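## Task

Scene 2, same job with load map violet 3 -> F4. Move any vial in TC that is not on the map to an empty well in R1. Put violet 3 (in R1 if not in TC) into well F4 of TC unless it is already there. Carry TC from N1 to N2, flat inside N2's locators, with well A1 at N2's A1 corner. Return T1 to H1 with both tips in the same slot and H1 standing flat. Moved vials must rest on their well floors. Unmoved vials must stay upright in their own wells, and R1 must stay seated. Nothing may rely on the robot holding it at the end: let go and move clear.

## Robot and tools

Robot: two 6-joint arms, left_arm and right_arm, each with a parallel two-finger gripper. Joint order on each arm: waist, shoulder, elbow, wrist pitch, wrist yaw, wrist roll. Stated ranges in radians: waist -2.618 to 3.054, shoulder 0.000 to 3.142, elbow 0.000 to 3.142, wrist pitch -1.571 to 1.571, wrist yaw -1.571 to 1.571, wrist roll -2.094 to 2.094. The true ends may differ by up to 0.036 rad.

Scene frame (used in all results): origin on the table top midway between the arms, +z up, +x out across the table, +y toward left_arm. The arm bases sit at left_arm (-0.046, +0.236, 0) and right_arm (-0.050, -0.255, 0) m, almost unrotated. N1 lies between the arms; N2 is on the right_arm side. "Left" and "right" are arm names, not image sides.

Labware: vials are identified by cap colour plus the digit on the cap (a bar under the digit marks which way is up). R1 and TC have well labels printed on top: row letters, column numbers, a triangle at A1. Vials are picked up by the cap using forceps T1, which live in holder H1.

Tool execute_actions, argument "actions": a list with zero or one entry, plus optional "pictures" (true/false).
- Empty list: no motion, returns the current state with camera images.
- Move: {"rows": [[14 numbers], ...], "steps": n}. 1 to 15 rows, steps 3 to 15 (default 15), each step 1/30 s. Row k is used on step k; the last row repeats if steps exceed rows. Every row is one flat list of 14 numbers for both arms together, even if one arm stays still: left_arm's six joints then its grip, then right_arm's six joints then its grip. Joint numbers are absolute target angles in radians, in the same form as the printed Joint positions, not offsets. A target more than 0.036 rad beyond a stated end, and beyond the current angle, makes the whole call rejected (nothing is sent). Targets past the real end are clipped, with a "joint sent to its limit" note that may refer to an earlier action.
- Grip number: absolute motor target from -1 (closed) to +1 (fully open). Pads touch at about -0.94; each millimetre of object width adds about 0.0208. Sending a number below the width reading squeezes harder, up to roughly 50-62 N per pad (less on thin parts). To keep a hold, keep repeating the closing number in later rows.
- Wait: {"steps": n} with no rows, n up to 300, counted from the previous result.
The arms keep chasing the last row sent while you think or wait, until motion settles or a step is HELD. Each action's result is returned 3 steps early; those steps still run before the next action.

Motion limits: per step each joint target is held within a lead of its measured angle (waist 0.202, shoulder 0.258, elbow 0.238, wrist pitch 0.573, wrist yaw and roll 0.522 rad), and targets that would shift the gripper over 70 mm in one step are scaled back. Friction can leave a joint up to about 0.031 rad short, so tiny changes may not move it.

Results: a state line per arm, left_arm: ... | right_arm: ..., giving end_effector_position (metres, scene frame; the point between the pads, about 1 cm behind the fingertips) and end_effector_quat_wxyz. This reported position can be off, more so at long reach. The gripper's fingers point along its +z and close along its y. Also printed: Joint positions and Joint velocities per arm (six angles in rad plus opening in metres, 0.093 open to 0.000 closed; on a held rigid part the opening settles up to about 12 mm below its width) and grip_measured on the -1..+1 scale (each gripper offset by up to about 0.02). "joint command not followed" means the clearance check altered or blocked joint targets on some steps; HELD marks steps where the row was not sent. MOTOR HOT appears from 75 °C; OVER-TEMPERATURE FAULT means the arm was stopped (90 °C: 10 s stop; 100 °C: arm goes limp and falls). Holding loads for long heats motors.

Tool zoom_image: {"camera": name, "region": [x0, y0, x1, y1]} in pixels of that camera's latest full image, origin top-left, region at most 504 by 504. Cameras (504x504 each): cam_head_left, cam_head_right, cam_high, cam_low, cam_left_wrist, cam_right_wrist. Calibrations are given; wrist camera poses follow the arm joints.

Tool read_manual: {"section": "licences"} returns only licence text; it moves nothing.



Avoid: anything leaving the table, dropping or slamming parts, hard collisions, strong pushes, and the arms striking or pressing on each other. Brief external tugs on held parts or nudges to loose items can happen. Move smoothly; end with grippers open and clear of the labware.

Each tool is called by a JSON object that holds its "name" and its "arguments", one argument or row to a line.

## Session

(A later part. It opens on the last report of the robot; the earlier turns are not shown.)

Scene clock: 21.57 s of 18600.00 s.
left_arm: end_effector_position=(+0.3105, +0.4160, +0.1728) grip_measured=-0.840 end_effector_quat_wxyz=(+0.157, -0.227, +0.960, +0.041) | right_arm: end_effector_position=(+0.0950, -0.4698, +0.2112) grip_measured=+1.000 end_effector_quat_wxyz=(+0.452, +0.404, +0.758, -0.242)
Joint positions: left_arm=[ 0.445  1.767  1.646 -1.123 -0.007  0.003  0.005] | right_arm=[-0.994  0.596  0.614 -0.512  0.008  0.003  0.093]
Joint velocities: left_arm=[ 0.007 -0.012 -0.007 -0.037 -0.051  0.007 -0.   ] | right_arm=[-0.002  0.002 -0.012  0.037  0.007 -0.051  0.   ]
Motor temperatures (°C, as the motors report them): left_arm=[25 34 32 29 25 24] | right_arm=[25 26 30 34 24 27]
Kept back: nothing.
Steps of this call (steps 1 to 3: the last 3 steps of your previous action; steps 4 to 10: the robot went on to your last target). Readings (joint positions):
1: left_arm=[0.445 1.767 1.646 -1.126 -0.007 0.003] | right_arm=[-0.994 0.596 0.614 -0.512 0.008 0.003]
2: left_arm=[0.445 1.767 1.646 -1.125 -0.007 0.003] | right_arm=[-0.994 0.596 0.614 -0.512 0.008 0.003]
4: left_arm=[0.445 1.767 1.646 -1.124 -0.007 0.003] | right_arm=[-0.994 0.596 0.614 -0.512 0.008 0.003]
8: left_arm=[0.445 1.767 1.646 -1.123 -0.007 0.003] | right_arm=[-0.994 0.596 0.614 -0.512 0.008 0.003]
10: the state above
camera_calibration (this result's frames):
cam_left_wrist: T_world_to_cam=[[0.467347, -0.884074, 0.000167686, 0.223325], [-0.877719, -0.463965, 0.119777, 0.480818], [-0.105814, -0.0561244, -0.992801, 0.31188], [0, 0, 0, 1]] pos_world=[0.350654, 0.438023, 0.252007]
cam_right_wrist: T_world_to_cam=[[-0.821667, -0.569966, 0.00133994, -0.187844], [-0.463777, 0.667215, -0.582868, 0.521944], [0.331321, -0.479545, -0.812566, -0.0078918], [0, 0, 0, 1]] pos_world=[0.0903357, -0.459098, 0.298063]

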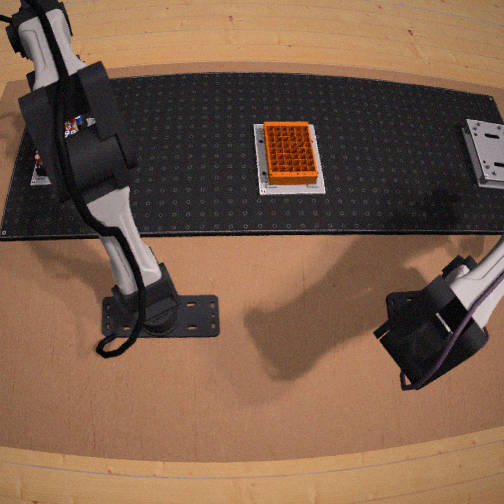

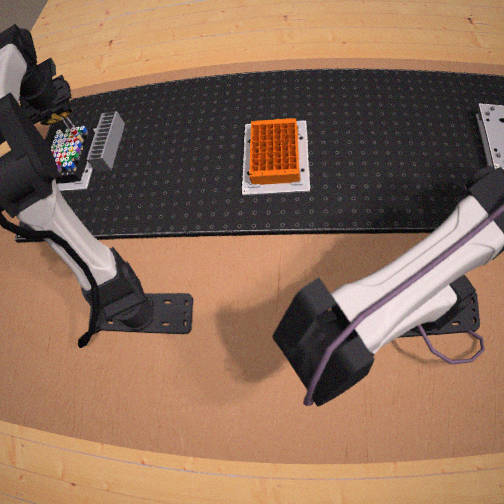

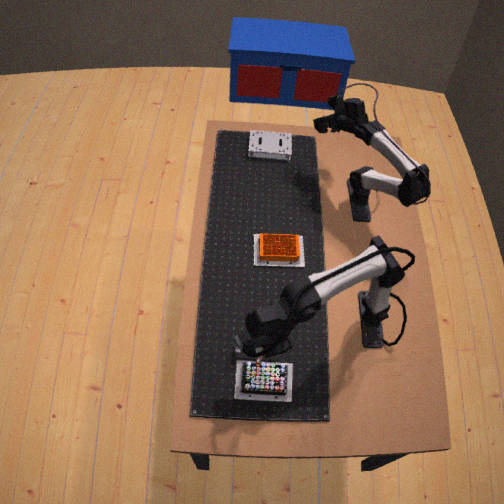

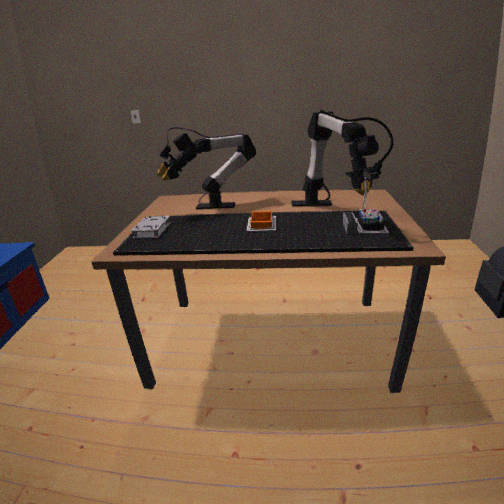

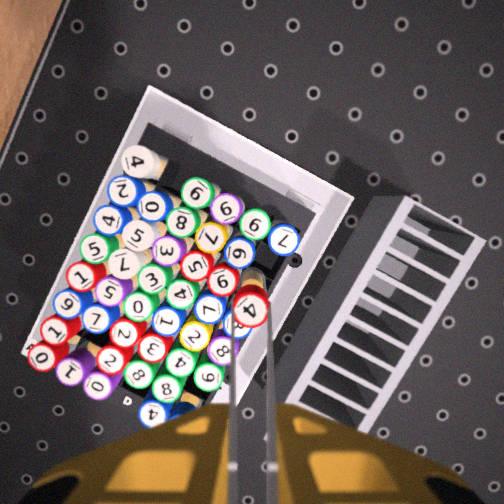

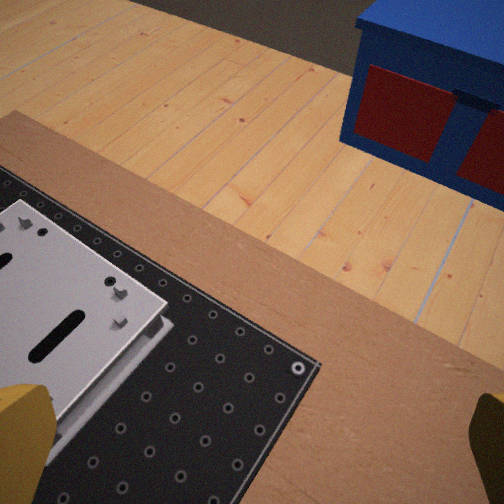

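{"name": "execute_actions", "arguments": {
  "actions": [
    {"rows":[[0.447,1.76,1.626,-1.098,0.0,0,-0.85,-1,0.6,0.6,-0.5,0,0,1],[0.447,1.76,1.622,-1.095,0.0,0,-0.85,-1,0.6,0.6,-0.5,0,0,1],[0.447,1.76,1.618,-1.091,0.0,0,-0.85,-1,0.6,0.6,-0.5,0,0,1],[0.447,1.76,1.614,-1.087,0.0,0,-0.85,-1,0.6,0.6,-0.5,0,0,1],[0.447,1.76,1.61,-1.083,0.0,0,-0.85,-1,0.6,0.6,-0.5,0,0,1],[0.447,1.76,1.606,-1.079,0.0,0,-0.85,-1,0.6,0.6,-0.5,0,0,1],[0.447,1.76,1.602,-1.075,0.0,0,-0.85,-1,0.6,0.6,-0.5,0,0,1],[0.447,1.76,1.598,-1.071,0.0,0,-0.85,-1,0.6,0.6,-0.5,0,0,1],[0.447,1.76,1.594,-1.068,0.0,0,-0.85,-1,0.6,0.6,-0.5,0,0,1],[0.447,1.76,1.59,-1.068,0.0,0,-0.85,-1,0.6,0.6,-0.5,0,0,1]]}
  ]
}}

{"name": "execute_actions", "arguments": {
  "actions": [
    {"steps":10}
  ],
  "pictures": true
}}

{"name": "zoom_image", "arguments": {
  "camera": "cam_left_wrist",
  "region": [170, 210, 330, 370]
}}

Scene clock: 22.17 s of 18600.00 s.
left_arm: end_effector_position=(+0.3121, +0.4167, +0.1637) grip_measured=-0.846 end_effector_quat_wxyz=(+0.159, -0.226, +0.960, +0.041) | right_arm: end_effector_position=(+0.0950, -0.4698, +0.2112) grip_measured=+1.000 end_effector_quat_wxyz=(+0.452, +0.404, +0.758, -0.242)
Joint positions: left_arm=[ 0.445  1.767  1.609 -1.082 -0.006  0.003  0.005] | right_arm=[-0.994  0.596  0.614 -0.512  0.008  0.003  0.093]
Joint velocities: left_arm=[-0.007  0.007 -0.188 -0.007  0.007  0.037  0.001] | right_arm=[-0.002  0.012  0.002 -0.066 -0.022 -0.051  0.   ]
Motor temperatures (°C, as the motors report them): left_arm=[25 34 32 29 25 24] | right_arm=[25 26 30 34 24 27]
Steps of this call (steps 1 to 6: the robot went on to your last target; steps 7 to 18: the first 12 steps of this action). Readings (joint positions):
7: left_arm=[0.445 1.767 1.646 -1.123 -0.007 0.003] | right_arm=[-0.994 0.596 0.614 -0.512 0.008 0.003]
8: left_arm=[0.445 1.767 1.644 -1.121 -0.007 0.003] | right_arm=[-0.994 0.596 0.614 -0.512 0.008 0.003]
10: left_arm=[0.445 1.767 1.640 -1.115 -0.007 0.003] | right_arm=[-0.994 0.596 0.614 -0.512 0.008 0.003]
14: left_arm=[0.445 1.767 1.633 -1.095 -0.006 0.003] | right_arm=[-0.994 0.596 0.614 -0.512 0.008 0.003]
18: the state above

Scene clock: 22.50 s of 18600.00 s.
left_arm: end_effector_position=(+0.3105, +0.4159, +0.1609) grip_measured=-0.847 end_effector_quat_wxyz=(+0.155, -0.227, +0.961, +0.040) | right_arm: end_effector_position=(+0.0950, -0.4698, +0.2112) grip_measured=+1.000 end_effector_quat_wxyz=(+0.452, +0.404, +0.758, -0.242)
Joint positions: left_arm=[ 0.445  1.767  1.601 -1.082 -0.006  0.003  0.005] | right_arm=[-0.994  0.596  0.614 -0.512  0.008  0.003  0.093]
Joint velocities: left_arm=[ 0.002 -0.017 -0.007 -0.051 -0.022 -0.007 -0.001] | right_arm=[-0.007  0.002  0.007 -0.066  0.037 -0.051  0.   ]
Motor temperatures (°C, as the motors report them): left_arm=[25 34 32 29 25 24] | right_arm=[25 26 30 34 24 27]
Kept back: nothing.
Steps of this call (steps 1 to 3: the last 3 steps of your previous action; steps 4 to 10: the robot went on to your last target). Readings (joint positions):
1: left_arm=[0.445 1.767 1.604 -1.082 -0.006 0.003] | right_arm=[-0.994 0.596 0.614 -0.512 0.008 0.003]
2: left_arm=[0.445 1.767 1.601 -1.082 -0.006 0.003] | right_arm=[-0.994 0.596 0.614 -0.512 0.008 0.003]
4: left_arm=[0.445 1.767 1.601 -1.082 -0.006 0.003] | right_arm=[-0.994 0.596 0.614 -0.512 0.008 0.003]
8: left_arm=[0.445 1.767 1.601 -1.082 -0.006 0.003] | right_arm=[-0.994 0.596 0.614 -0.512 0.008 0.003]
10: the state above
camera_calibration (this result's frames):
cam_left_wrist: T_world_to_cam=[[0.467134, -0.884186, 0.000788323, 0.223212], [-0.877329, -0.4634, 0.124712, 0.481059], [-0.109904, -0.058949, -0.992193, 0.302433], [0, 0, 0, 1]] pos_world=[0.351015, 0.438112, 0.239901]
cam_right_wrist: T_world_to_cam=[[-0.821667, -0.569966, 0.00133994, -0.187844], [-0.463777, 0.667215, -0.582868, 0.521944], [0.331321, -0.479545, -0.812566, -0.0078918], [0, 0, 0, 1]] pos_world=[0.0903357, -0.459098, 0.298063]

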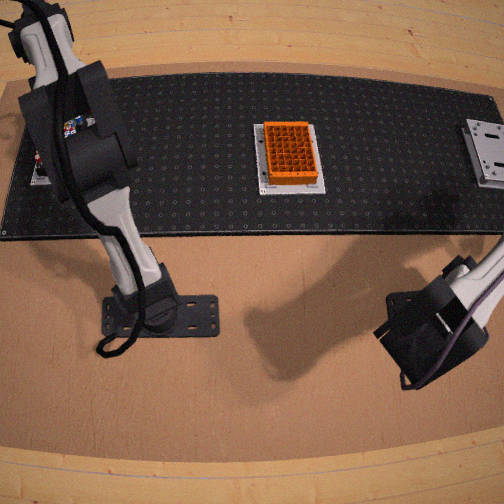

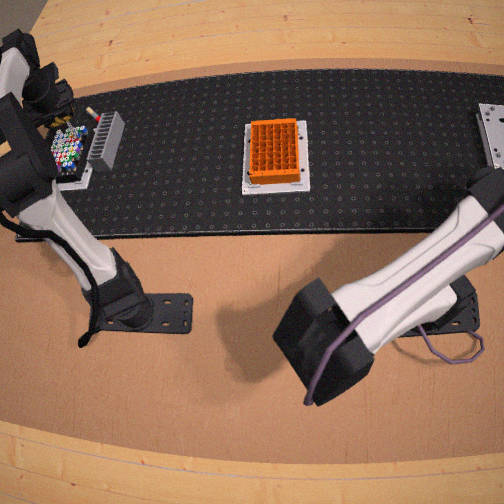

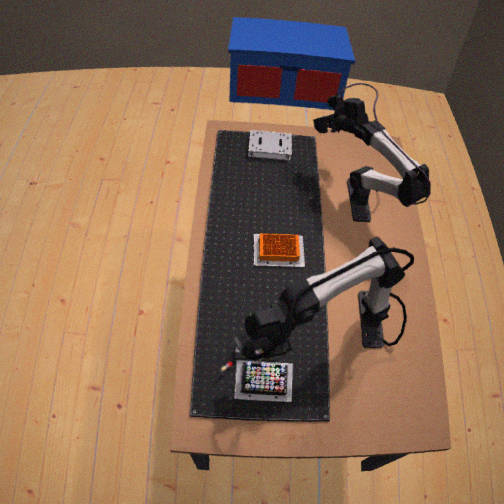

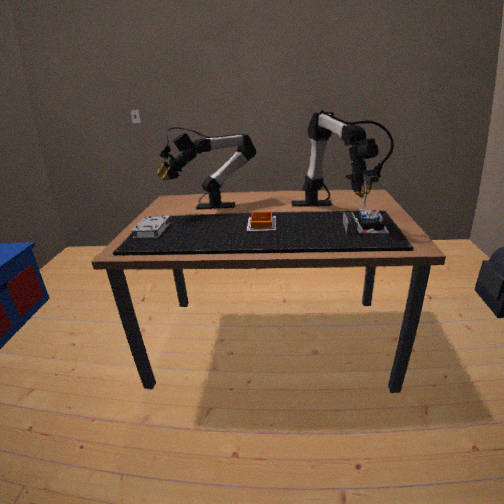

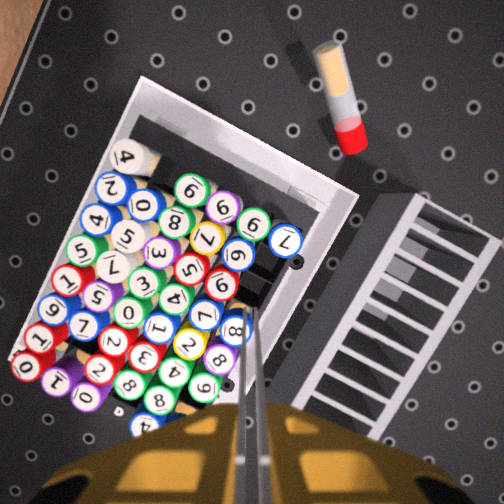

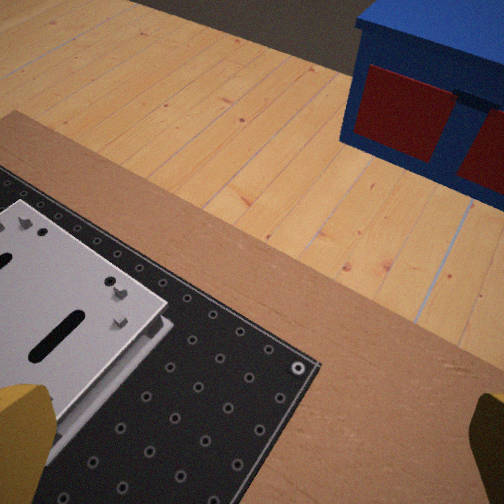

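Region (170, 210, 330, 370) of cam_left_wrist's 504x504 image, scaled by 3.150, with more detail than that image has.

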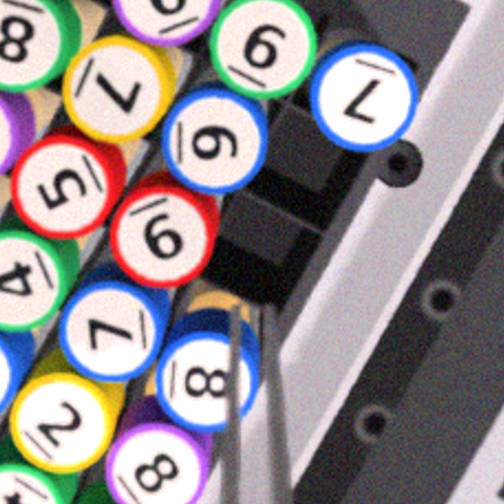

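{"name": "execute_actions", "arguments": {
  "actions": [
    {"steps":20}
  ],
  "pictures": true
}}

Scene clock: 23.17 s of 18600.00 s.
left_arm: end_effector_position=(+0.3105, +0.4159, +0.1609) grip_measured=-0.847 end_effector_quat_wxyz=(+0.155, -0.227, +0.961, +0.040) | right_arm: end_effector_position=(+0.0950, -0.4698, +0.2112) grip_measured=+1.000 end_effector_quat_wxyz=(+0.452, +0.404, +0.758, -0.242)
Joint positions: left_arm=[ 0.445  1.767  1.601 -1.082 -0.006  0.003  0.005] | right_arm=[-0.994  0.596  0.614 -0.512  0.008  0.003  0.093]
Joint velocities: left_arm=[ 0.012  0.002 -0.007 -0.007  0.037 -0.081 -0.001] | right_arm=[ 0.002  0.002 -0.022 -0.037 -0.051  0.022  0.   ]
Motor temperatures (°C, as the motors report them): left_arm=[25 34 32 29 25 24] | right_arm=[25 26 30 34 24 27]
Kept back: nothing.
Steps of this call (steps 1 to 15: the robot went on to your last target; steps 16 to 20: nothing new was sent). Readings (joint positions):
1: left_arm=[0.445 1.767 1.601 -1.082 -0.006 0.003] | right_arm=[-0.994 0.596 0.614 -0.512 0.008 0.003]
2: left_arm=[0.445 1.767 1.601 -1.082 -0.006 0.003] | right_arm=[-0.994 0.596 0.614 -0.512 0.008 0.003]
4: left_arm=[0.445 1.767 1.601 -1.082 -0.006 0.003] | right_arm=[-0.994 0.596 0.614 -0.512 0.008 0.003]
8: left_arm=[0.445 1.767 1.601 -1.082 -0.006 0.003] | right_arm=[-0.994 0.596 0.614 -0.512 0.008 0.003]
20: the state above
All arms were judged still, so your last target was given up. Only a new action makes them travel on or press farther. Fingers that are still opening or closing keep moving.
camera_calibration (this result's frames):
cam_left_wrist: T_world_to_cam=[[0.467134, -0.884186, 0.000788323, 0.223212], [-0.877329, -0.4634, 0.124712, 0.481059], [-0.109904, -0.058949, -0.992193, 0.302433], [0, 0, 0, 1]] pos_world=[0.351015, 0.438112, 0.239901]
cam_right_wrist: T_world_to_cam=[[-0.821667, -0.569966, 0.00133994, -0.187844], [-0.463777, 0.667215, -0.582868, 0.521944], [0.331321, -0.479545, -0.812566, -0.0078918], [0, 0, 0, 1]] pos_world=[0.0903357, -0.459098, 0.298063]

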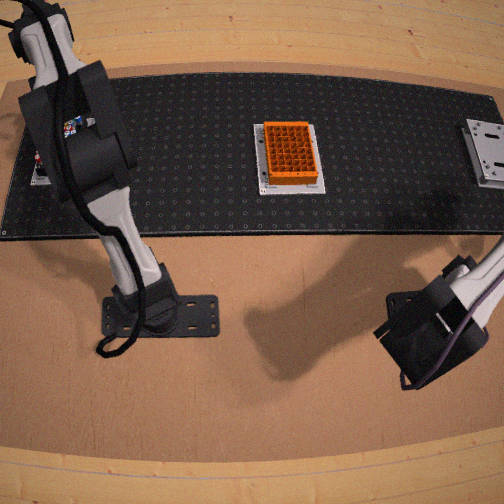

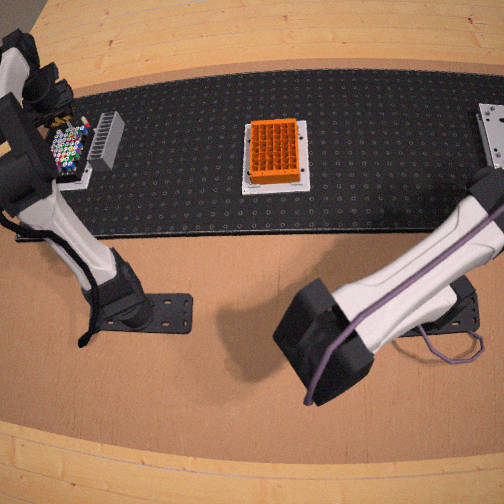

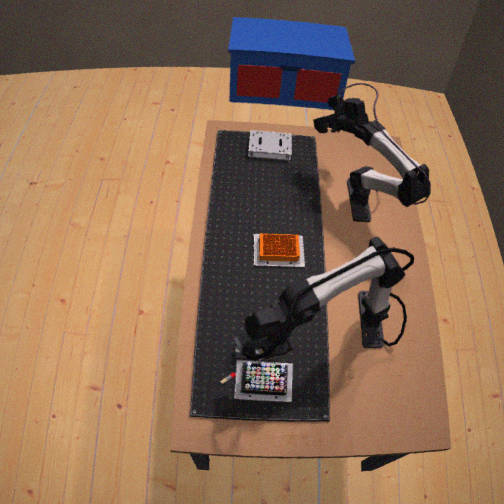

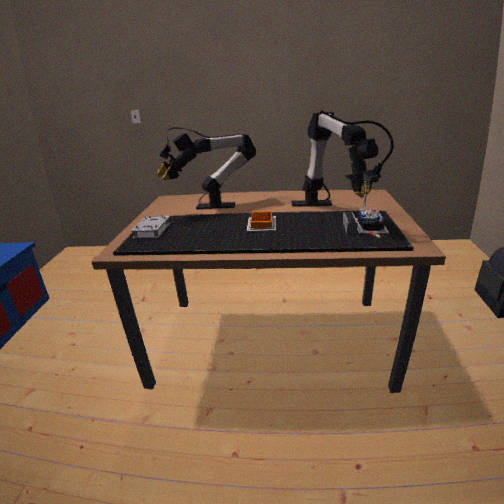

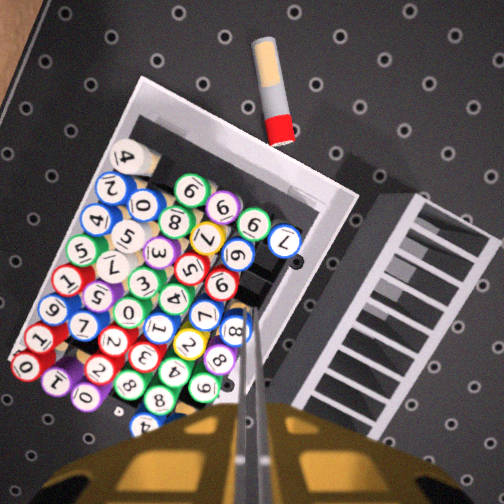

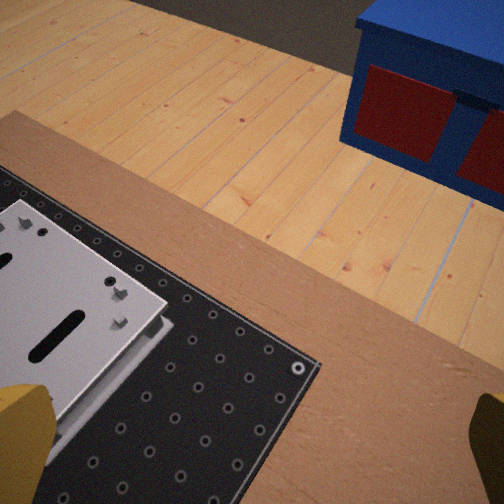

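{"name": "execute_actions", "arguments": {
  "actions": [
    {"rows":[[0.44,1.78,1.65,-1.1,0,-0.015,-0.85,-1,0.6,0.6,-0.5,0,0,1],[0.437,1.8,1.68,-1.11,0,-0.03,-0.85,-1,0.6,0.6,-0.5,0,0,1],[0.434,1.822,1.71,-1.12,0,-0.045,-0.85,-1,0.6,0.6,-0.5,0,0,1],[0.431,1.844,1.74,-1.13,0,-0.06,-0.85,-1,0.6,0.6,-0.5,0,0,1],[0.428,1.866,1.77,-1.14,0,-0.075,-0.85,-1,0.6,0.6,-0.5,0,0,1],[0.425,1.888,1.8,-1.15,0,-0.09,-0.85,-1,0.6,0.6,-0.5,0,0,1],[0.422,1.91,1.83,-1.16,0,-0.105,-0.85,-1,0.6,0.6,-0.5,0,0,1],[0.419,1.932,1.86,-1.17,0,-0.12,-0.85,-1,0.6,0.6,-0.5,0,0,1],[0.416,1.954,1.89,-1.18,0,-0.135,-0.85,-1,0.6,0.6,-0.5,0,0,1],[0.414,1.976,1.92,-1.19,0,-0.15,-0.85,-1,0.6,0.6,-0.5,0,0,1],[0.414,1.998,1.95,-1.2,0,-0.165,-0.85,-1,0.6,0.6,-0.5,0,0,1],[0.414,2.02,1.98,-1.205,0,-0.18,-0.85,-1,0.6,0.6,-0.5,0,0,1],[0.414,2.045,2.01,-1.205,0,-0.2,-0.85,-1,0.6,0.6,-0.5,0,0,1],[0.414,2.07,2.04,-1.205,0,-0.2,-0.85,-1,0.6,0.6,-0.5,0,0,1],[0.414,2.1,2.06,-1.205,0,-0.2,-0.85,-1,0.6,0.6,-0.5,0,0,1]]}
  ]
}}

{"name": "execute_actions", "arguments": {
  "actions": [
    {"rows":[[0.414,2.1,2.06,-1.2,0,-0.2,-0.85,-1,0.6,0.6,-0.5,0,0,1],[0.414,2.1,2.05,-1.18,0,-0.2,-0.85,-1,0.6,0.6,-0.5,0,0,1],[0.414,2.1,2.03,-1.165,0,-0.2,-0.85,-1,0.6,0.6,-0.5,0,0,1],[0.414,2.1,2.02,-1.155,0,-0.2,-0.85,-1,0.6,0.6,-0.5,0,0,1],[0.414,2.1,2.01,-1.145,0,-0.2,-0.83,-1,0.6,0.6,-0.5,0,0,1],[0.414,2.1,2.0,-1.135,0,-0.2,-0.81,-1,0.6,0.6,-0.5,0,0,1],[0.414,2.1,1.99,-1.125,0,-0.2,-0.79,-1,0.6,0.6,-0.5,0,0,1],[0.414,2.1,1.98,-1.115,0,-0.2,-0.77,-1,0.6,0.6,-0.5,0,0,1],[0.414,2.1,1.97,-1.105,0,-0.2,-0.75,-1,0.6,0.6,-0.5,0,0,1],[0.414,2.1,1.96,-1.095,0,-0.2,-0.73,-1,0.6,0.6,-0.5,0,0,1],[0.414,2.1,1.95,-1.085,0,-0.2,-0.72,-1,0.6,0.6,-0.5,0,0,1],[0.414,2.1,1.94,-1.075,0,-0.2,-0.72,-1,0.6,0.6,-0.5,0,0,1],[0.414,2.1,1.93,-1.065,0,-0.2,-0.72,-1,0.6,0.6,-0.5,0,0,1],[0.414,2.1,1.92,-1.065,0,-0.2,-0.72,-1,0.6,0.6,-0.5,0,0,1]]}
  ]
}}

{"name": "execute_actions", "arguments": {
  "actions": [
    {"steps":20}
  ],
  "pictures": true
}}

Scene clock: 24.00 s of 18600.00 s.
left_arm: end_effector_position=(+0.3632, +0.4335, +0.1776) grip_measured=-0.847 end_effector_quat_wxyz=(+0.177, -0.274, +0.945, +0.033) | right_arm: end_effector_position=(+0.0950, -0.4698, +0.2112) grip_measured=+1.000 end_effector_quat_wxyz=(+0.452, +0.404, +0.758, -0.242)
Joint positions: left_arm=[ 0.428  1.964  1.911 -1.156 -0.006 -0.116  0.005] | right_arm=[-0.994  0.596  0.614 -0.512  0.008  0.003  0.093]
Joint velocities: left_arm=[-0.095  0.696  0.862 -0.242 -0.066 -0.344 -0.   ] | right_arm=[-0.007  0.012 -0.007 -0.007 -0.037  0.007  0.   ]
Motor temperatures (°C, as the motors report them): left_arm=[25 34 32 29 25 24] | right_arm=[25 26 31 34 24 27]
Steps of this call (steps 1 to 13: nothing new was sent; steps 14 to 25: the first 12 steps of this action). Readings (joint positions):
14: left_arm=[0.445 1.768 1.604 -1.086 -0.006 0.001] | right_arm=[-0.994 0.596 0.614 -0.512 0.008 0.003]
15: left_arm=[0.445 1.773 1.617 -1.095 -0.006 -0.003] | right_arm=[-0.994 0.596 0.614 -0.512 0.008 0.003]
17: left_arm=[0.445 1.795 1.667 -1.110 -0.006 -0.018] | right_arm=[-0.994 0.596 0.614 -0.512 0.008 0.003]
21: left_arm=[0.441 1.871 1.793 -1.127 -0.006 -0.062] | right_arm=[-0.994 0.596 0.614 -0.512 0.008 0.003]
25: the state above

Scene clock: 24.50 s of 18600.00 s.
left_arm: end_effector_position=(+0.3850, +0.4421, +0.1400) grip_measured=-0.724 end_effector_quat_wxyz=(+0.155, -0.310, +0.938, +0.023) | right_arm: end_effector_position=(+0.0950, -0.4698, +0.2112) grip_measured=+1.000 end_effector_quat_wxyz=(+0.452, +0.404, +0.758, -0.242)
Joint positions: left_arm=[ 0.424  2.097  1.971 -1.13  -0.006 -0.192  0.01 ] | right_arm=[-0.994  0.596  0.614 -0.512  0.008  0.003  0.093]
Joint velocities: left_arm=[-0.012 -0.012 -0.3    0.227  0.007  0.051  0.004] | right_arm=[-0.007 -0.012 -0.002 -0.022 -0.007 -0.022  0.   ]
Motor temperatures (°C, as the motors report them): left_arm=[25 34 32 29 25 24] | right_arm=[25 26 31 34 24 27]
Steps of this call (steps 1 to 3: the last 3 steps of your previous action; steps 4 to 15: the first 12 steps of this action). Readings (joint positions):
4: left_arm=[0.424 2.059 2.019 -1.175 -0.006 -0.162] | right_arm=[-0.994 0.596 0.614 -0.512 0.008 0.003]
5: left_arm=[0.424 2.074 2.029 -1.173 -0.006 -0.169] | right_arm=[-0.994 0.596 0.614 -0.512 0.008 0.003]
7: left_arm=[0.424 2.091 2.029 -1.173 -0.006 -0.178] | right_arm=[-0.994 0.596 0.614 -0.512 0.008 0.003]
11: left_arm=[0.424 2.097 2.008 -1.160 -0.006 -0.188] | right_arm=[-0.994 0.596 0.614 -0.512 0.008 0.003]
15: the state above

Scene clock: 25.17 s of 18600.00 s.
left_arm: end_effector_position=(+0.3864, +0.4428, +0.1302) grip_measured=-0.723 end_effector_quat_wxyz=(+0.156, -0.311, +0.937, +0.023) | right_arm: end_effector_position=(+0.0950, -0.4698, +0.2112) grip_measured=+1.000 end_effector_quat_wxyz=(+0.452, +0.404, +0.758, -0.242)
Joint positions: left_arm=[ 0.424  2.097  1.931 -1.088 -0.006 -0.195  0.011] | right_arm=[-0.994  0.596  0.614 -0.512  0.008  0.003  0.093]
Joint velocities: left_arm=[ 0.012  0.002 -0.002 -0.066 -0.066  0.037 -0.001] | right_arm=[-0.017 -0.017 -0.007 -0.037  0.022  0.007  0.   ]
Motor temperatures (°C, as the motors report them): left_arm=[25 35 32 29 25 24] | right_arm=[25 26 31 35 24 27]
Kept back: nothing.
Steps of this call (steps 1 to 3: the last 3 steps of your previous action; steps 4 to 20: the robot went on to your last target). Readings (joint positions):
1: left_arm=[0.424 2.097 1.961 -1.122 -0.006 -0.193] | right_arm=[-0.994 0.596 0.614 -0.512 0.008 0.003]
2: left_arm=[0.424 2.097 1.950 -1.115 -0.006 -0.193] | right_arm=[-0.994 0.596 0.614 -0.512 0.008 0.003]
4: left_arm=[0.424 2.097 1.936 -1.106 -0.006 -0.194] | right_arm=[-0.994 0.596 0.614 -0.512 0.008 0.003]
8: left_arm=[0.424 2.097 1.931 -1.098 -0.006 -0.195] | right_arm=[-0.994 0.596 0.614 -0.512 0.008 0.003]
20: the state above
camera_calibration (this result's frames):
cam_left_wrist: T_world_to_cam=[[0.607022, -0.792251, 0.0621458, 0.108788], [-0.791615, -0.595958, 0.134833, 0.588182], [-0.0697849, -0.131042, -0.988918, 0.297811], [0, 0, 0, 1]] pos_world=[0.420359, 0.475745, 0.208443]
cam_right_wrist: T_world_to_cam=[[-0.821667, -0.569966, 0.00133994, -0.187844], [-0.463777, 0.667215, -0.582868, 0.521944], [0.331321, -0.479545, -0.812566, -0.0078918], [0, 0, 0, 1]] pos_world=[0.0903357, -0.459098, 0.298063]

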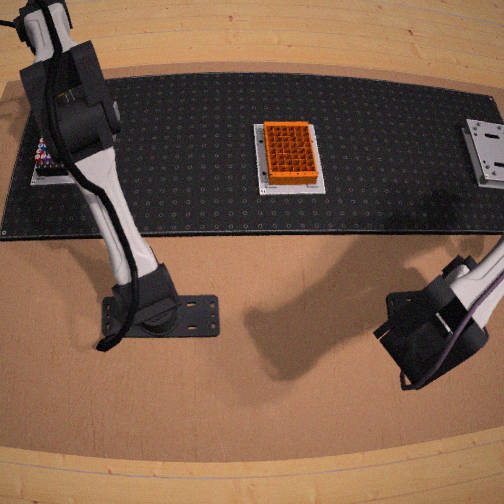

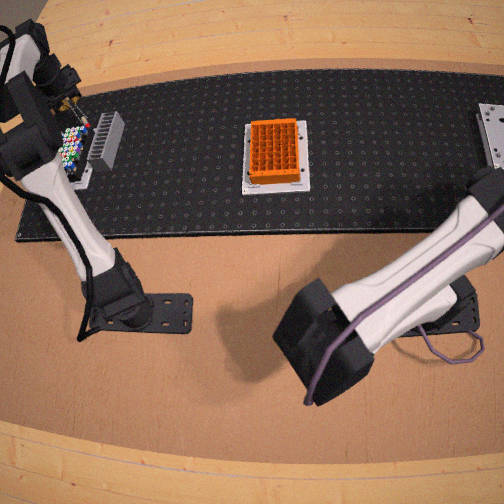

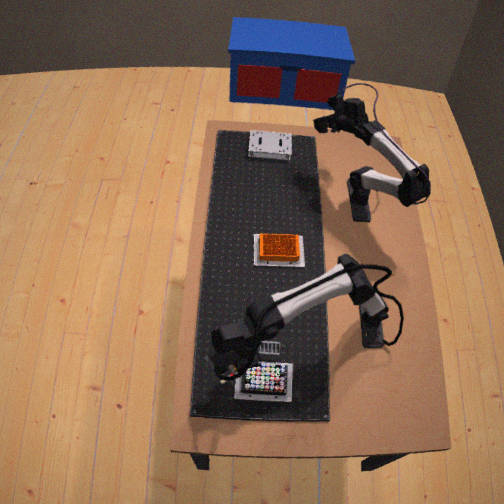

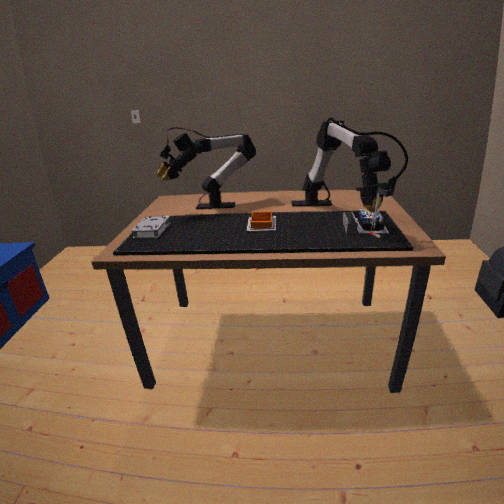

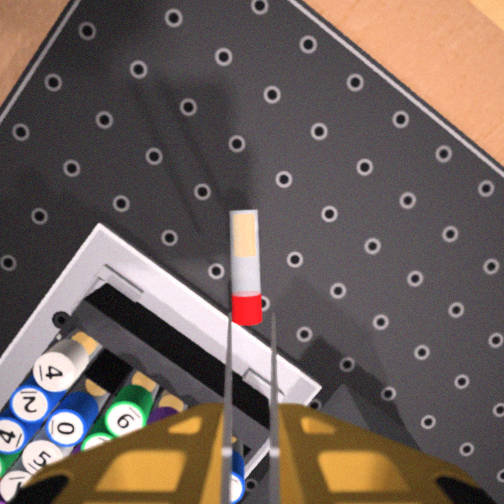

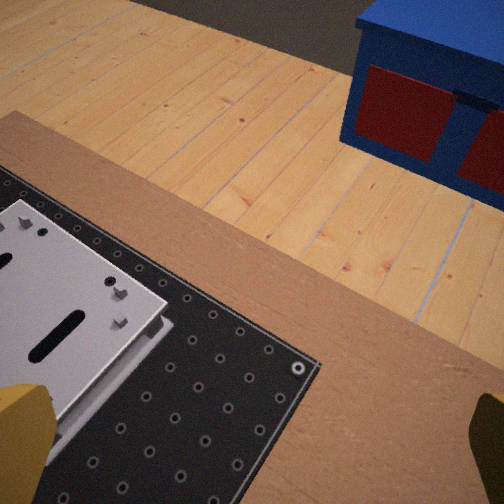

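{"name": "execute_actions", "arguments": {
  "actions": [
    {"rows":[[0.44,2.09,1.915,-1.055,0,-0.2,-0.72,-1,0.6,0.6,-0.5,0,0,1],[0.44,2.09,1.91,-1.049,0,-0.2,-0.72,-1,0.6,0.6,-0.5,0,0,1],[0.44,2.09,1.905,-1.043,0,-0.2,-0.72,-1,0.6,0.6,-0.5,0,0,1],[0.44,2.09,1.9,-1.037,0,-0.2,-0.72,-1,0.6,0.6,-0.5,0,0,1],[0.44,2.09,1.895,-1.031,0,-0.2,-0.72,-1,0.6,0.6,-0.5,0,0,1],[0.44,2.09,1.89,-1.025,0,-0.2,-0.72,-1,0.6,0.6,-0.5,0,0,1],[0.44,2.09,1.885,-1.02,0,-0.2,-0.72,-1,0.6,0.6,-0.5,0,0,1],[0.44,2.09,1.88,-1.015,0,-0.2,-0.72,-1,0.6,0.6,-0.5,0,0,1],[0.44,2.09,1.875,-1.015,0,-0.2,-0.72,-1,0.6,0.6,-0.5,0,0,1],[0.44,2.09,1.87,-1.015,0,-0.2,-0.72,-1,0.6,0.6,-0.5,0,0,1]]}
  ]
}}

{"name": "execute_actions", "arguments": {
  "actions": [
    {"steps":12}
  ],
  "pictures": true
}}

{"name": "zoom_image", "arguments": {
  "camera": "cam_left_wrist",
  "region": [170, 210, 330, 370]
}}

Scene clock: 25.73 s of 18600.00 s.
left_arm: end_effector_position=(+0.3859, +0.4425, +0.1181) grip_measured=-0.723 end_effector_quat_wxyz=(+0.154, -0.311, +0.938, +0.022) | right_arm: end_effector_position=(+0.0950, -0.4698, +0.2112) grip_measured=+1.000 end_effector_quat_wxyz=(+0.452, +0.404, +0.758, -0.242)
Joint positions: left_arm=[ 0.424  2.097  1.884 -1.046 -0.006 -0.195  0.011] | right_arm=[-0.994  0.596  0.614 -0.512  0.008  0.003  0.093]
Joint velocities: left_arm=[ 0.007 -0.017 -0.081  0.007  0.007  0.022  0.   ] | right_arm=[ 0.007  0.002 -0.007 -0.022 -0.007  0.051  0.   ]
Motor temperatures (°C, as the motors report them): left_arm=[25 35 32 29 25 24] | right_arm=[25 26 31 35 24 27]
Steps of this call (steps 1 to 5: the robot went on to your last target; steps 6 to 17: the first 12 steps of this action). Readings (joint positions):
6: left_arm=[0.424 2.097 1.931 -1.086 -0.006 -0.195] | right_arm=[-0.994 0.596 0.614 -0.512 0.008 0.003]
7: left_arm=[0.424 2.097 1.931 -1.085 -0.006 -0.195] | right_arm=[-0.994 0.596 0.614 -0.512 0.008 0.003]
9: left_arm=[0.424 2.097 1.926 -1.075 -0.006 -0.195] | right_arm=[-0.994 0.596 0.614 -0.512 0.008 0.003]
13: left_arm=[0.424 2.097 1.902 -1.056 -0.006 -0.195] | right_arm=[-0.994 0.596 0.614 -0.512 0.008 0.003]
17: the state above

Scene clock: 26.13 s of 18600.00 s.
left_arm: end_effector_position=(+0.3871, +0.4431, +0.1179) grip_measured=-0.723 end_effector_quat_wxyz=(+0.157, -0.311, +0.937, +0.023) | right_arm: end_effector_position=(+0.0950, -0.4698, +0.2112) grip_measured=+1.000 end_effector_quat_wxyz=(+0.452, +0.404, +0.758, -0.242)
Joint positions: left_arm=[ 0.424  2.097  1.882 -1.038 -0.006 -0.195  0.011] | right_arm=[-0.994  0.596  0.614 -0.512  0.008  0.003  0.093]
Joint velocities: left_arm=[ 0.002 -0.002  0.002 -0.066  0.022 -0.081  0.   ] | right_arm=[-0.017 -0.007 -0.002  0.066 -0.007 -0.037  0.   ]
Motor temperatures (°C, as the motors report them): left_arm=[25 35 32 29 25 24] | right_arm=[25 26 31 35 24 27]
Kept back: nothing.
Steps of this call (steps 1 to 3: the last 3 steps of your previous action; steps 4 to 12: the robot went on to your last target). Readings (joint positions):
1: left_arm=[0.424 2.097 1.883 -1.046 -0.006 -0.195] | right_arm=[-0.994 0.596 0.614 -0.512 0.008 0.003]
2: left_arm=[0.424 2.097 1.882 -1.045 -0.006 -0.195] | right_arm=[-0.994 0.596 0.614 -0.512 0.008 0.003]
4: left_arm=[0.424 2.097 1.882 -1.042 -0.006 -0.195] | right_arm=[-0.994 0.596 0.614 -0.512 0.008 0.003]
8: left_arm=[0.424 2.097 1.882 -1.039 -0.006 -0.195] | right_arm=[-0.994 0.596 0.614 -0.512 0.008 0.003]
12: the state above
camera_calibration (this result's frames):
cam_left_wrist: T_world_to_cam=[[0.607263, -0.792045, 0.0624208, 0.109169], [-0.791499, -0.596275, 0.134113, 0.590778], [-0.0690036, -0.130848, -0.988998, 0.285419], [0, 0, 0, 1]] pos_world=[0.421, 0.476079, 0.196233]
cam_right_wrist: T_world_to_cam=[[-0.821667, -0.569966, 0.00133994, -0.187844], [-0.463777, 0.667215, -0.582868, 0.521944], [0.331321, -0.479545, -0.812566, -0.0078918], [0, 0, 0, 1]] pos_world=[0.0903357, -0.459098, 0.298063]

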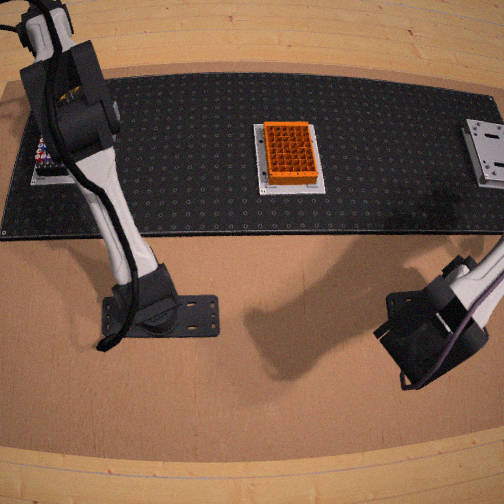

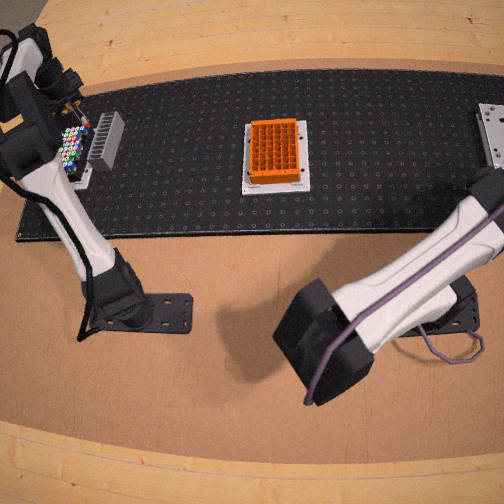

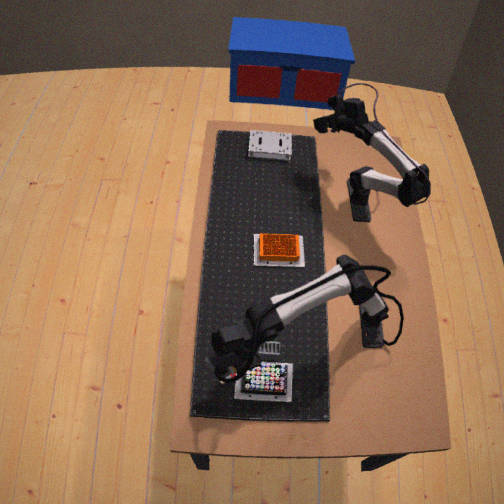

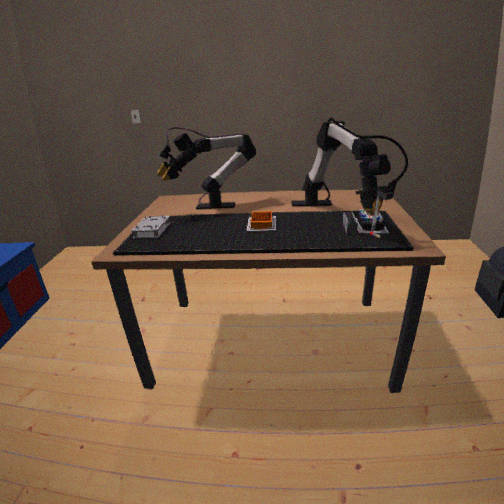

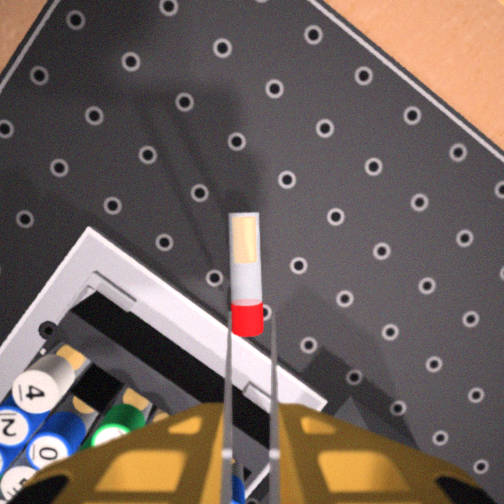

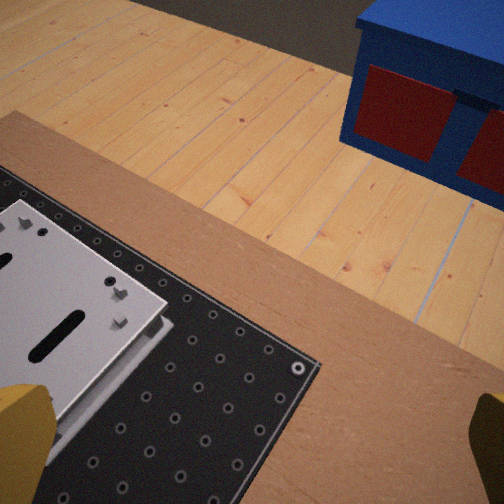

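Region (170, 210, 330, 370) of cam_left_wrist's 504x504 image, scaled by 3.150, with more detail than that image has.

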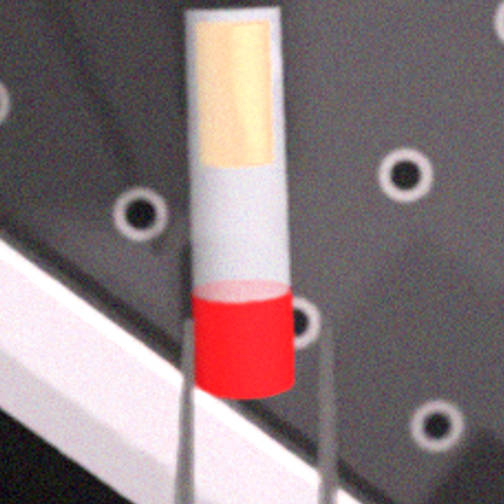

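{"name": "execute_actions", "arguments": {
  "actions": [
    {"rows":[[0.443,2.09,1.87,-1.015,0,-0.2,-0.72,-1,0.6,0.6,-0.5,0,0,1],[0.443,2.09,1.87,-1.015,0,-0.2,-0.72,-1,0.6,0.6,-0.5,0,0,1],[0.443,2.09,1.87,-1.015,0,-0.2,-0.72,-1,0.6,0.6,-0.5,0,0,1],[0.443,2.09,1.87,-1.015,0,-0.2,-0.72,-1,0.6,0.6,-0.5,0,0,1],[0.443,2.09,1.865,-1.01,0,-0.2,-0.72,-1,0.6,0.6,-0.5,0,0,1],[0.443,2.09,1.86,-1.005,0,-0.2,-0.72,-1,0.6,0.6,-0.5,0,0,1],[0.443,2.09,1.855,-1.0,0,-0.2,-0.72,-1,0.6,0.6,-0.5,0,0,1],[0.443,2.09,1.85,-0.995,0,-0.2,-0.72,-1,0.6,0.6,-0.5,0,0,1],[0.443,2.09,1.845,-0.99,0,-0.2,-0.72,-1,0.6,0.6,-0.5,0,0,1],[0.443,2.09,1.84,-0.985,0,-0.2,-0.72,-1,0.6,0.6,-0.5,0,0,1],[0.443,2.09,1.835,-0.985,0,-0.2,-0.72,-1,0.6,0.6,-0.5,0,0,1],[0.443,2.09,1.83,-0.985,0,-0.2,-0.72,-1,0.6,0.6,-0.5,0,0,1]]}
  ]
}}

{"name": "execute_actions", "arguments": {
  "actions": [
    {"steps":12}
  ],
  "pictures": true
}}

{"name": "zoom_image", "arguments": {
  "camera": "cam_left_wrist",
  "region": [170, 210, 330, 370]
}}

{"name": "zoom_image", "arguments": {
  "camera": "cam_low",
  "region": [330, 180, 410, 260]
}}

Scene clock: 26.83 s of 18600.00 s.
left_arm: end_effector_position=(+0.3842, +0.4456, +0.1099) grip_measured=-0.723 end_effector_quat_wxyz=(+0.153, -0.315, +0.937, +0.023) | right_arm: end_effector_position=(+0.0950, -0.4698, +0.2112) grip_measured=+1.000 end_effector_quat_wxyz=(+0.452, +0.404, +0.758, -0.242)
Joint positions: left_arm=[ 0.431  2.097  1.852 -1.015 -0.006 -0.195  0.011] | right_arm=[-0.994  0.596  0.614 -0.512  0.008  0.003  0.093]
Joint velocities: left_arm=[-0.012 -0.017 -0.164  0.051  0.081 -0.022 -0.   ] | right_arm=[ 0.017  0.007 -0.007 -0.066 -0.066 -0.066  0.   ]
Motor temperatures (°C, as the motors report them): left_arm=[25 35 32 29 25 24] | right_arm=[25 26 31 35 24 27]
Steps of this call (steps 1 to 9: the robot went on to your last target; steps 10 to 21: the first 12 steps of this action). Readings (joint positions):
10: left_arm=[0.425 2.097 1.882 -1.037 -0.006 -0.195] | right_arm=[-0.994 0.596 0.614 -0.512 0.008 0.003]
11: left_arm=[0.425 2.097 1.882 -1.037 -0.006 -0.195] | right_arm=[-0.994 0.596 0.614 -0.512 0.008 0.003]
13: left_arm=[0.428 2.097 1.882 -1.037 -0.006 -0.195] | right_arm=[-0.994 0.596 0.614 -0.512 0.008 0.003]
17: left_arm=[0.431 2.097 1.874 -1.028 -0.006 -0.195] | right_arm=[-0.994 0.596 0.614 -0.512 0.008 0.003]
21: the state above

Scene clock: 27.23 s of 18600.00 s.
left_arm: end_effector_position=(+0.3836, +0.4453, +0.1071) grip_measured=-0.723 end_effector_quat_wxyz=(+0.152, -0.315, +0.937, +0.023) | right_arm: end_effector_position=(+0.0950, -0.4698, +0.2112) grip_measured=+1.000 end_effector_quat_wxyz=(+0.452, +0.404, +0.758, -0.242)
Joint positions: left_arm=[ 0.431  2.097  1.842 -1.008 -0.006 -0.195  0.011] | right_arm=[-0.994  0.596  0.614 -0.512  0.008  0.003  0.093]
Joint velocities: left_arm=[-0.012 -0.007 -0.002 -0.022  0.037 -0.007 -0.   ] | right_arm=[-0.012 -0.007 -0.002  0.007  0.051  0.066  0.   ]
Motor temperatures (°C, as the motors report them): left_arm=[25 35 32 29 25 24] | right_arm=[25 26 31 35 24 27]
Kept back: nothing.
Steps of this call (steps 1 to 3: the last 3 steps of your previous action; steps 4 to 12: the robot went on to your last target). Readings (joint positions):
1: left_arm=[0.431 2.097 1.848 -1.014 -0.006 -0.195] | right_arm=[-0.994 0.596 0.614 -0.512 0.008 0.003]
2: left_arm=[0.431 2.097 1.845 -1.014 -0.006 -0.195] | right_arm=[-0.994 0.596 0.614 -0.512 0.008 0.003]
4: left_arm=[0.431 2.097 1.842 -1.013 -0.006 -0.195] | right_arm=[-0.994 0.596 0.614 -0.512 0.008 0.003]
8: left_arm=[0.431 2.097 1.842 -1.009 -0.006 -0.195] | right_arm=[-0.994 0.596 0.614 -0.512 0.008 0.003]
12: the state above
camera_calibration (this result's frames):
cam_left_wrist: T_world_to_cam=[[0.613536, -0.787357, 0.0603583, 0.109425], [-0.785916, -0.601394, 0.143737, 0.589837], [-0.0768731, -0.135624, -0.987774, 0.279749], [0, 0, 0, 1]] pos_world=[0.417932, 0.478822, 0.184943]
cam_right_wrist: T_world_to_cam=[[-0.821667, -0.569966, 0.00133994, -0.187844], [-0.463777, 0.667215, -0.582868, 0.521944], [0.331321, -0.479545, -0.812566, -0.0078918], [0, 0, 0, 1]] pos_world=[0.0903357, -0.459098, 0.298063]

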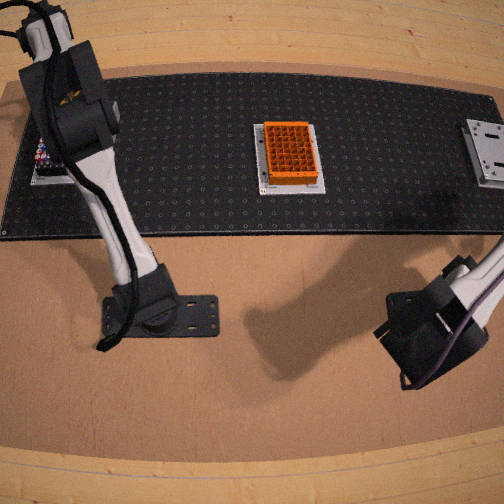

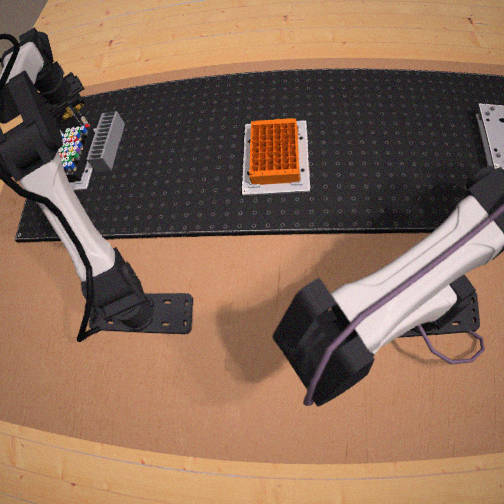

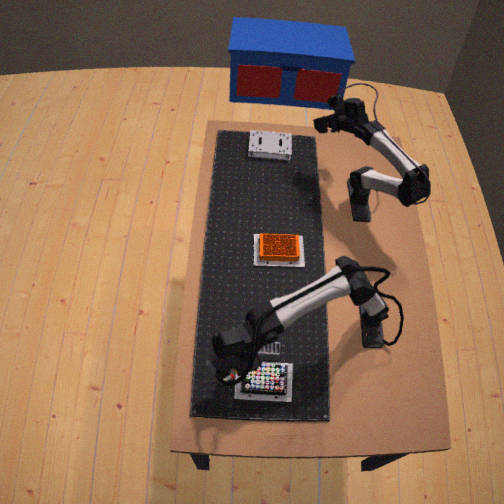

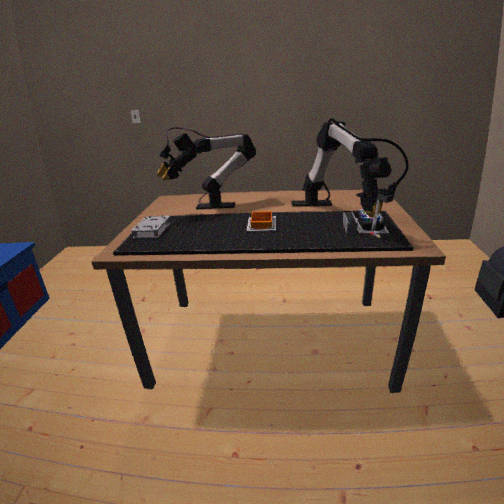

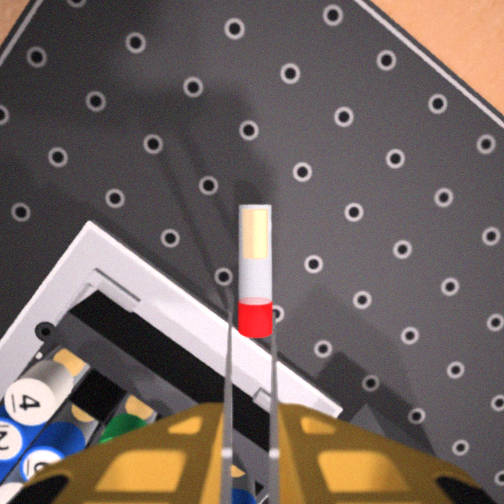

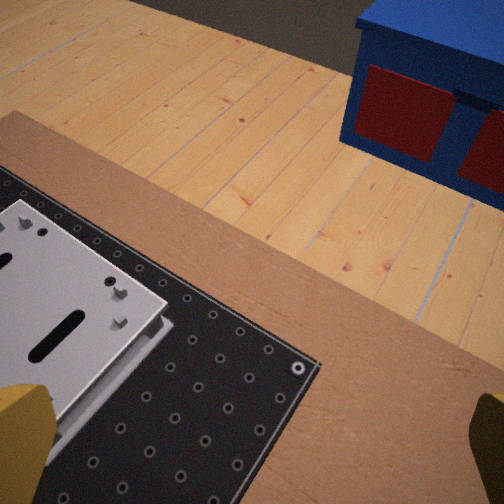

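Region (170, 210, 330, 370) of cam_left_wrist's 504x504 image, scaled by 3.150, with more detail than that image has.

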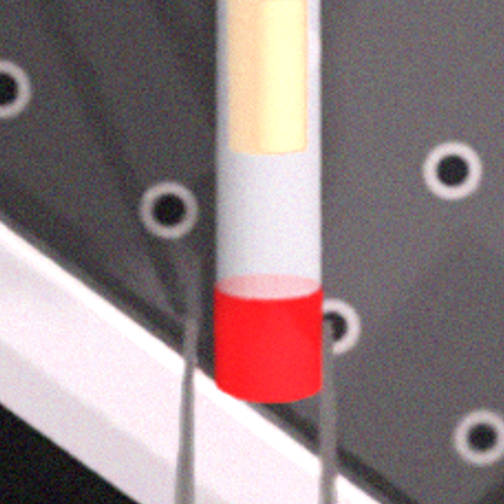

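Region (330, 180, 410, 260) of cam_low's 504x504 image, scaled by 6.300, with more detail than that image has.

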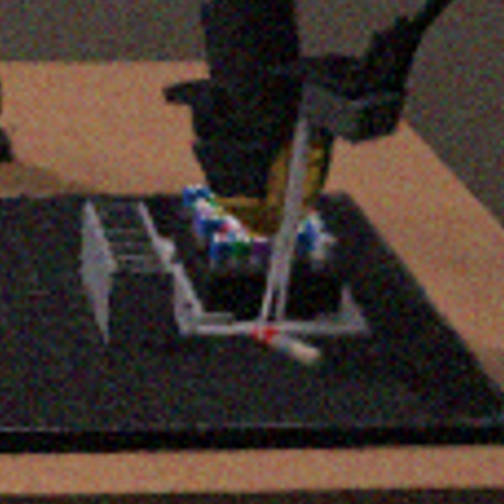

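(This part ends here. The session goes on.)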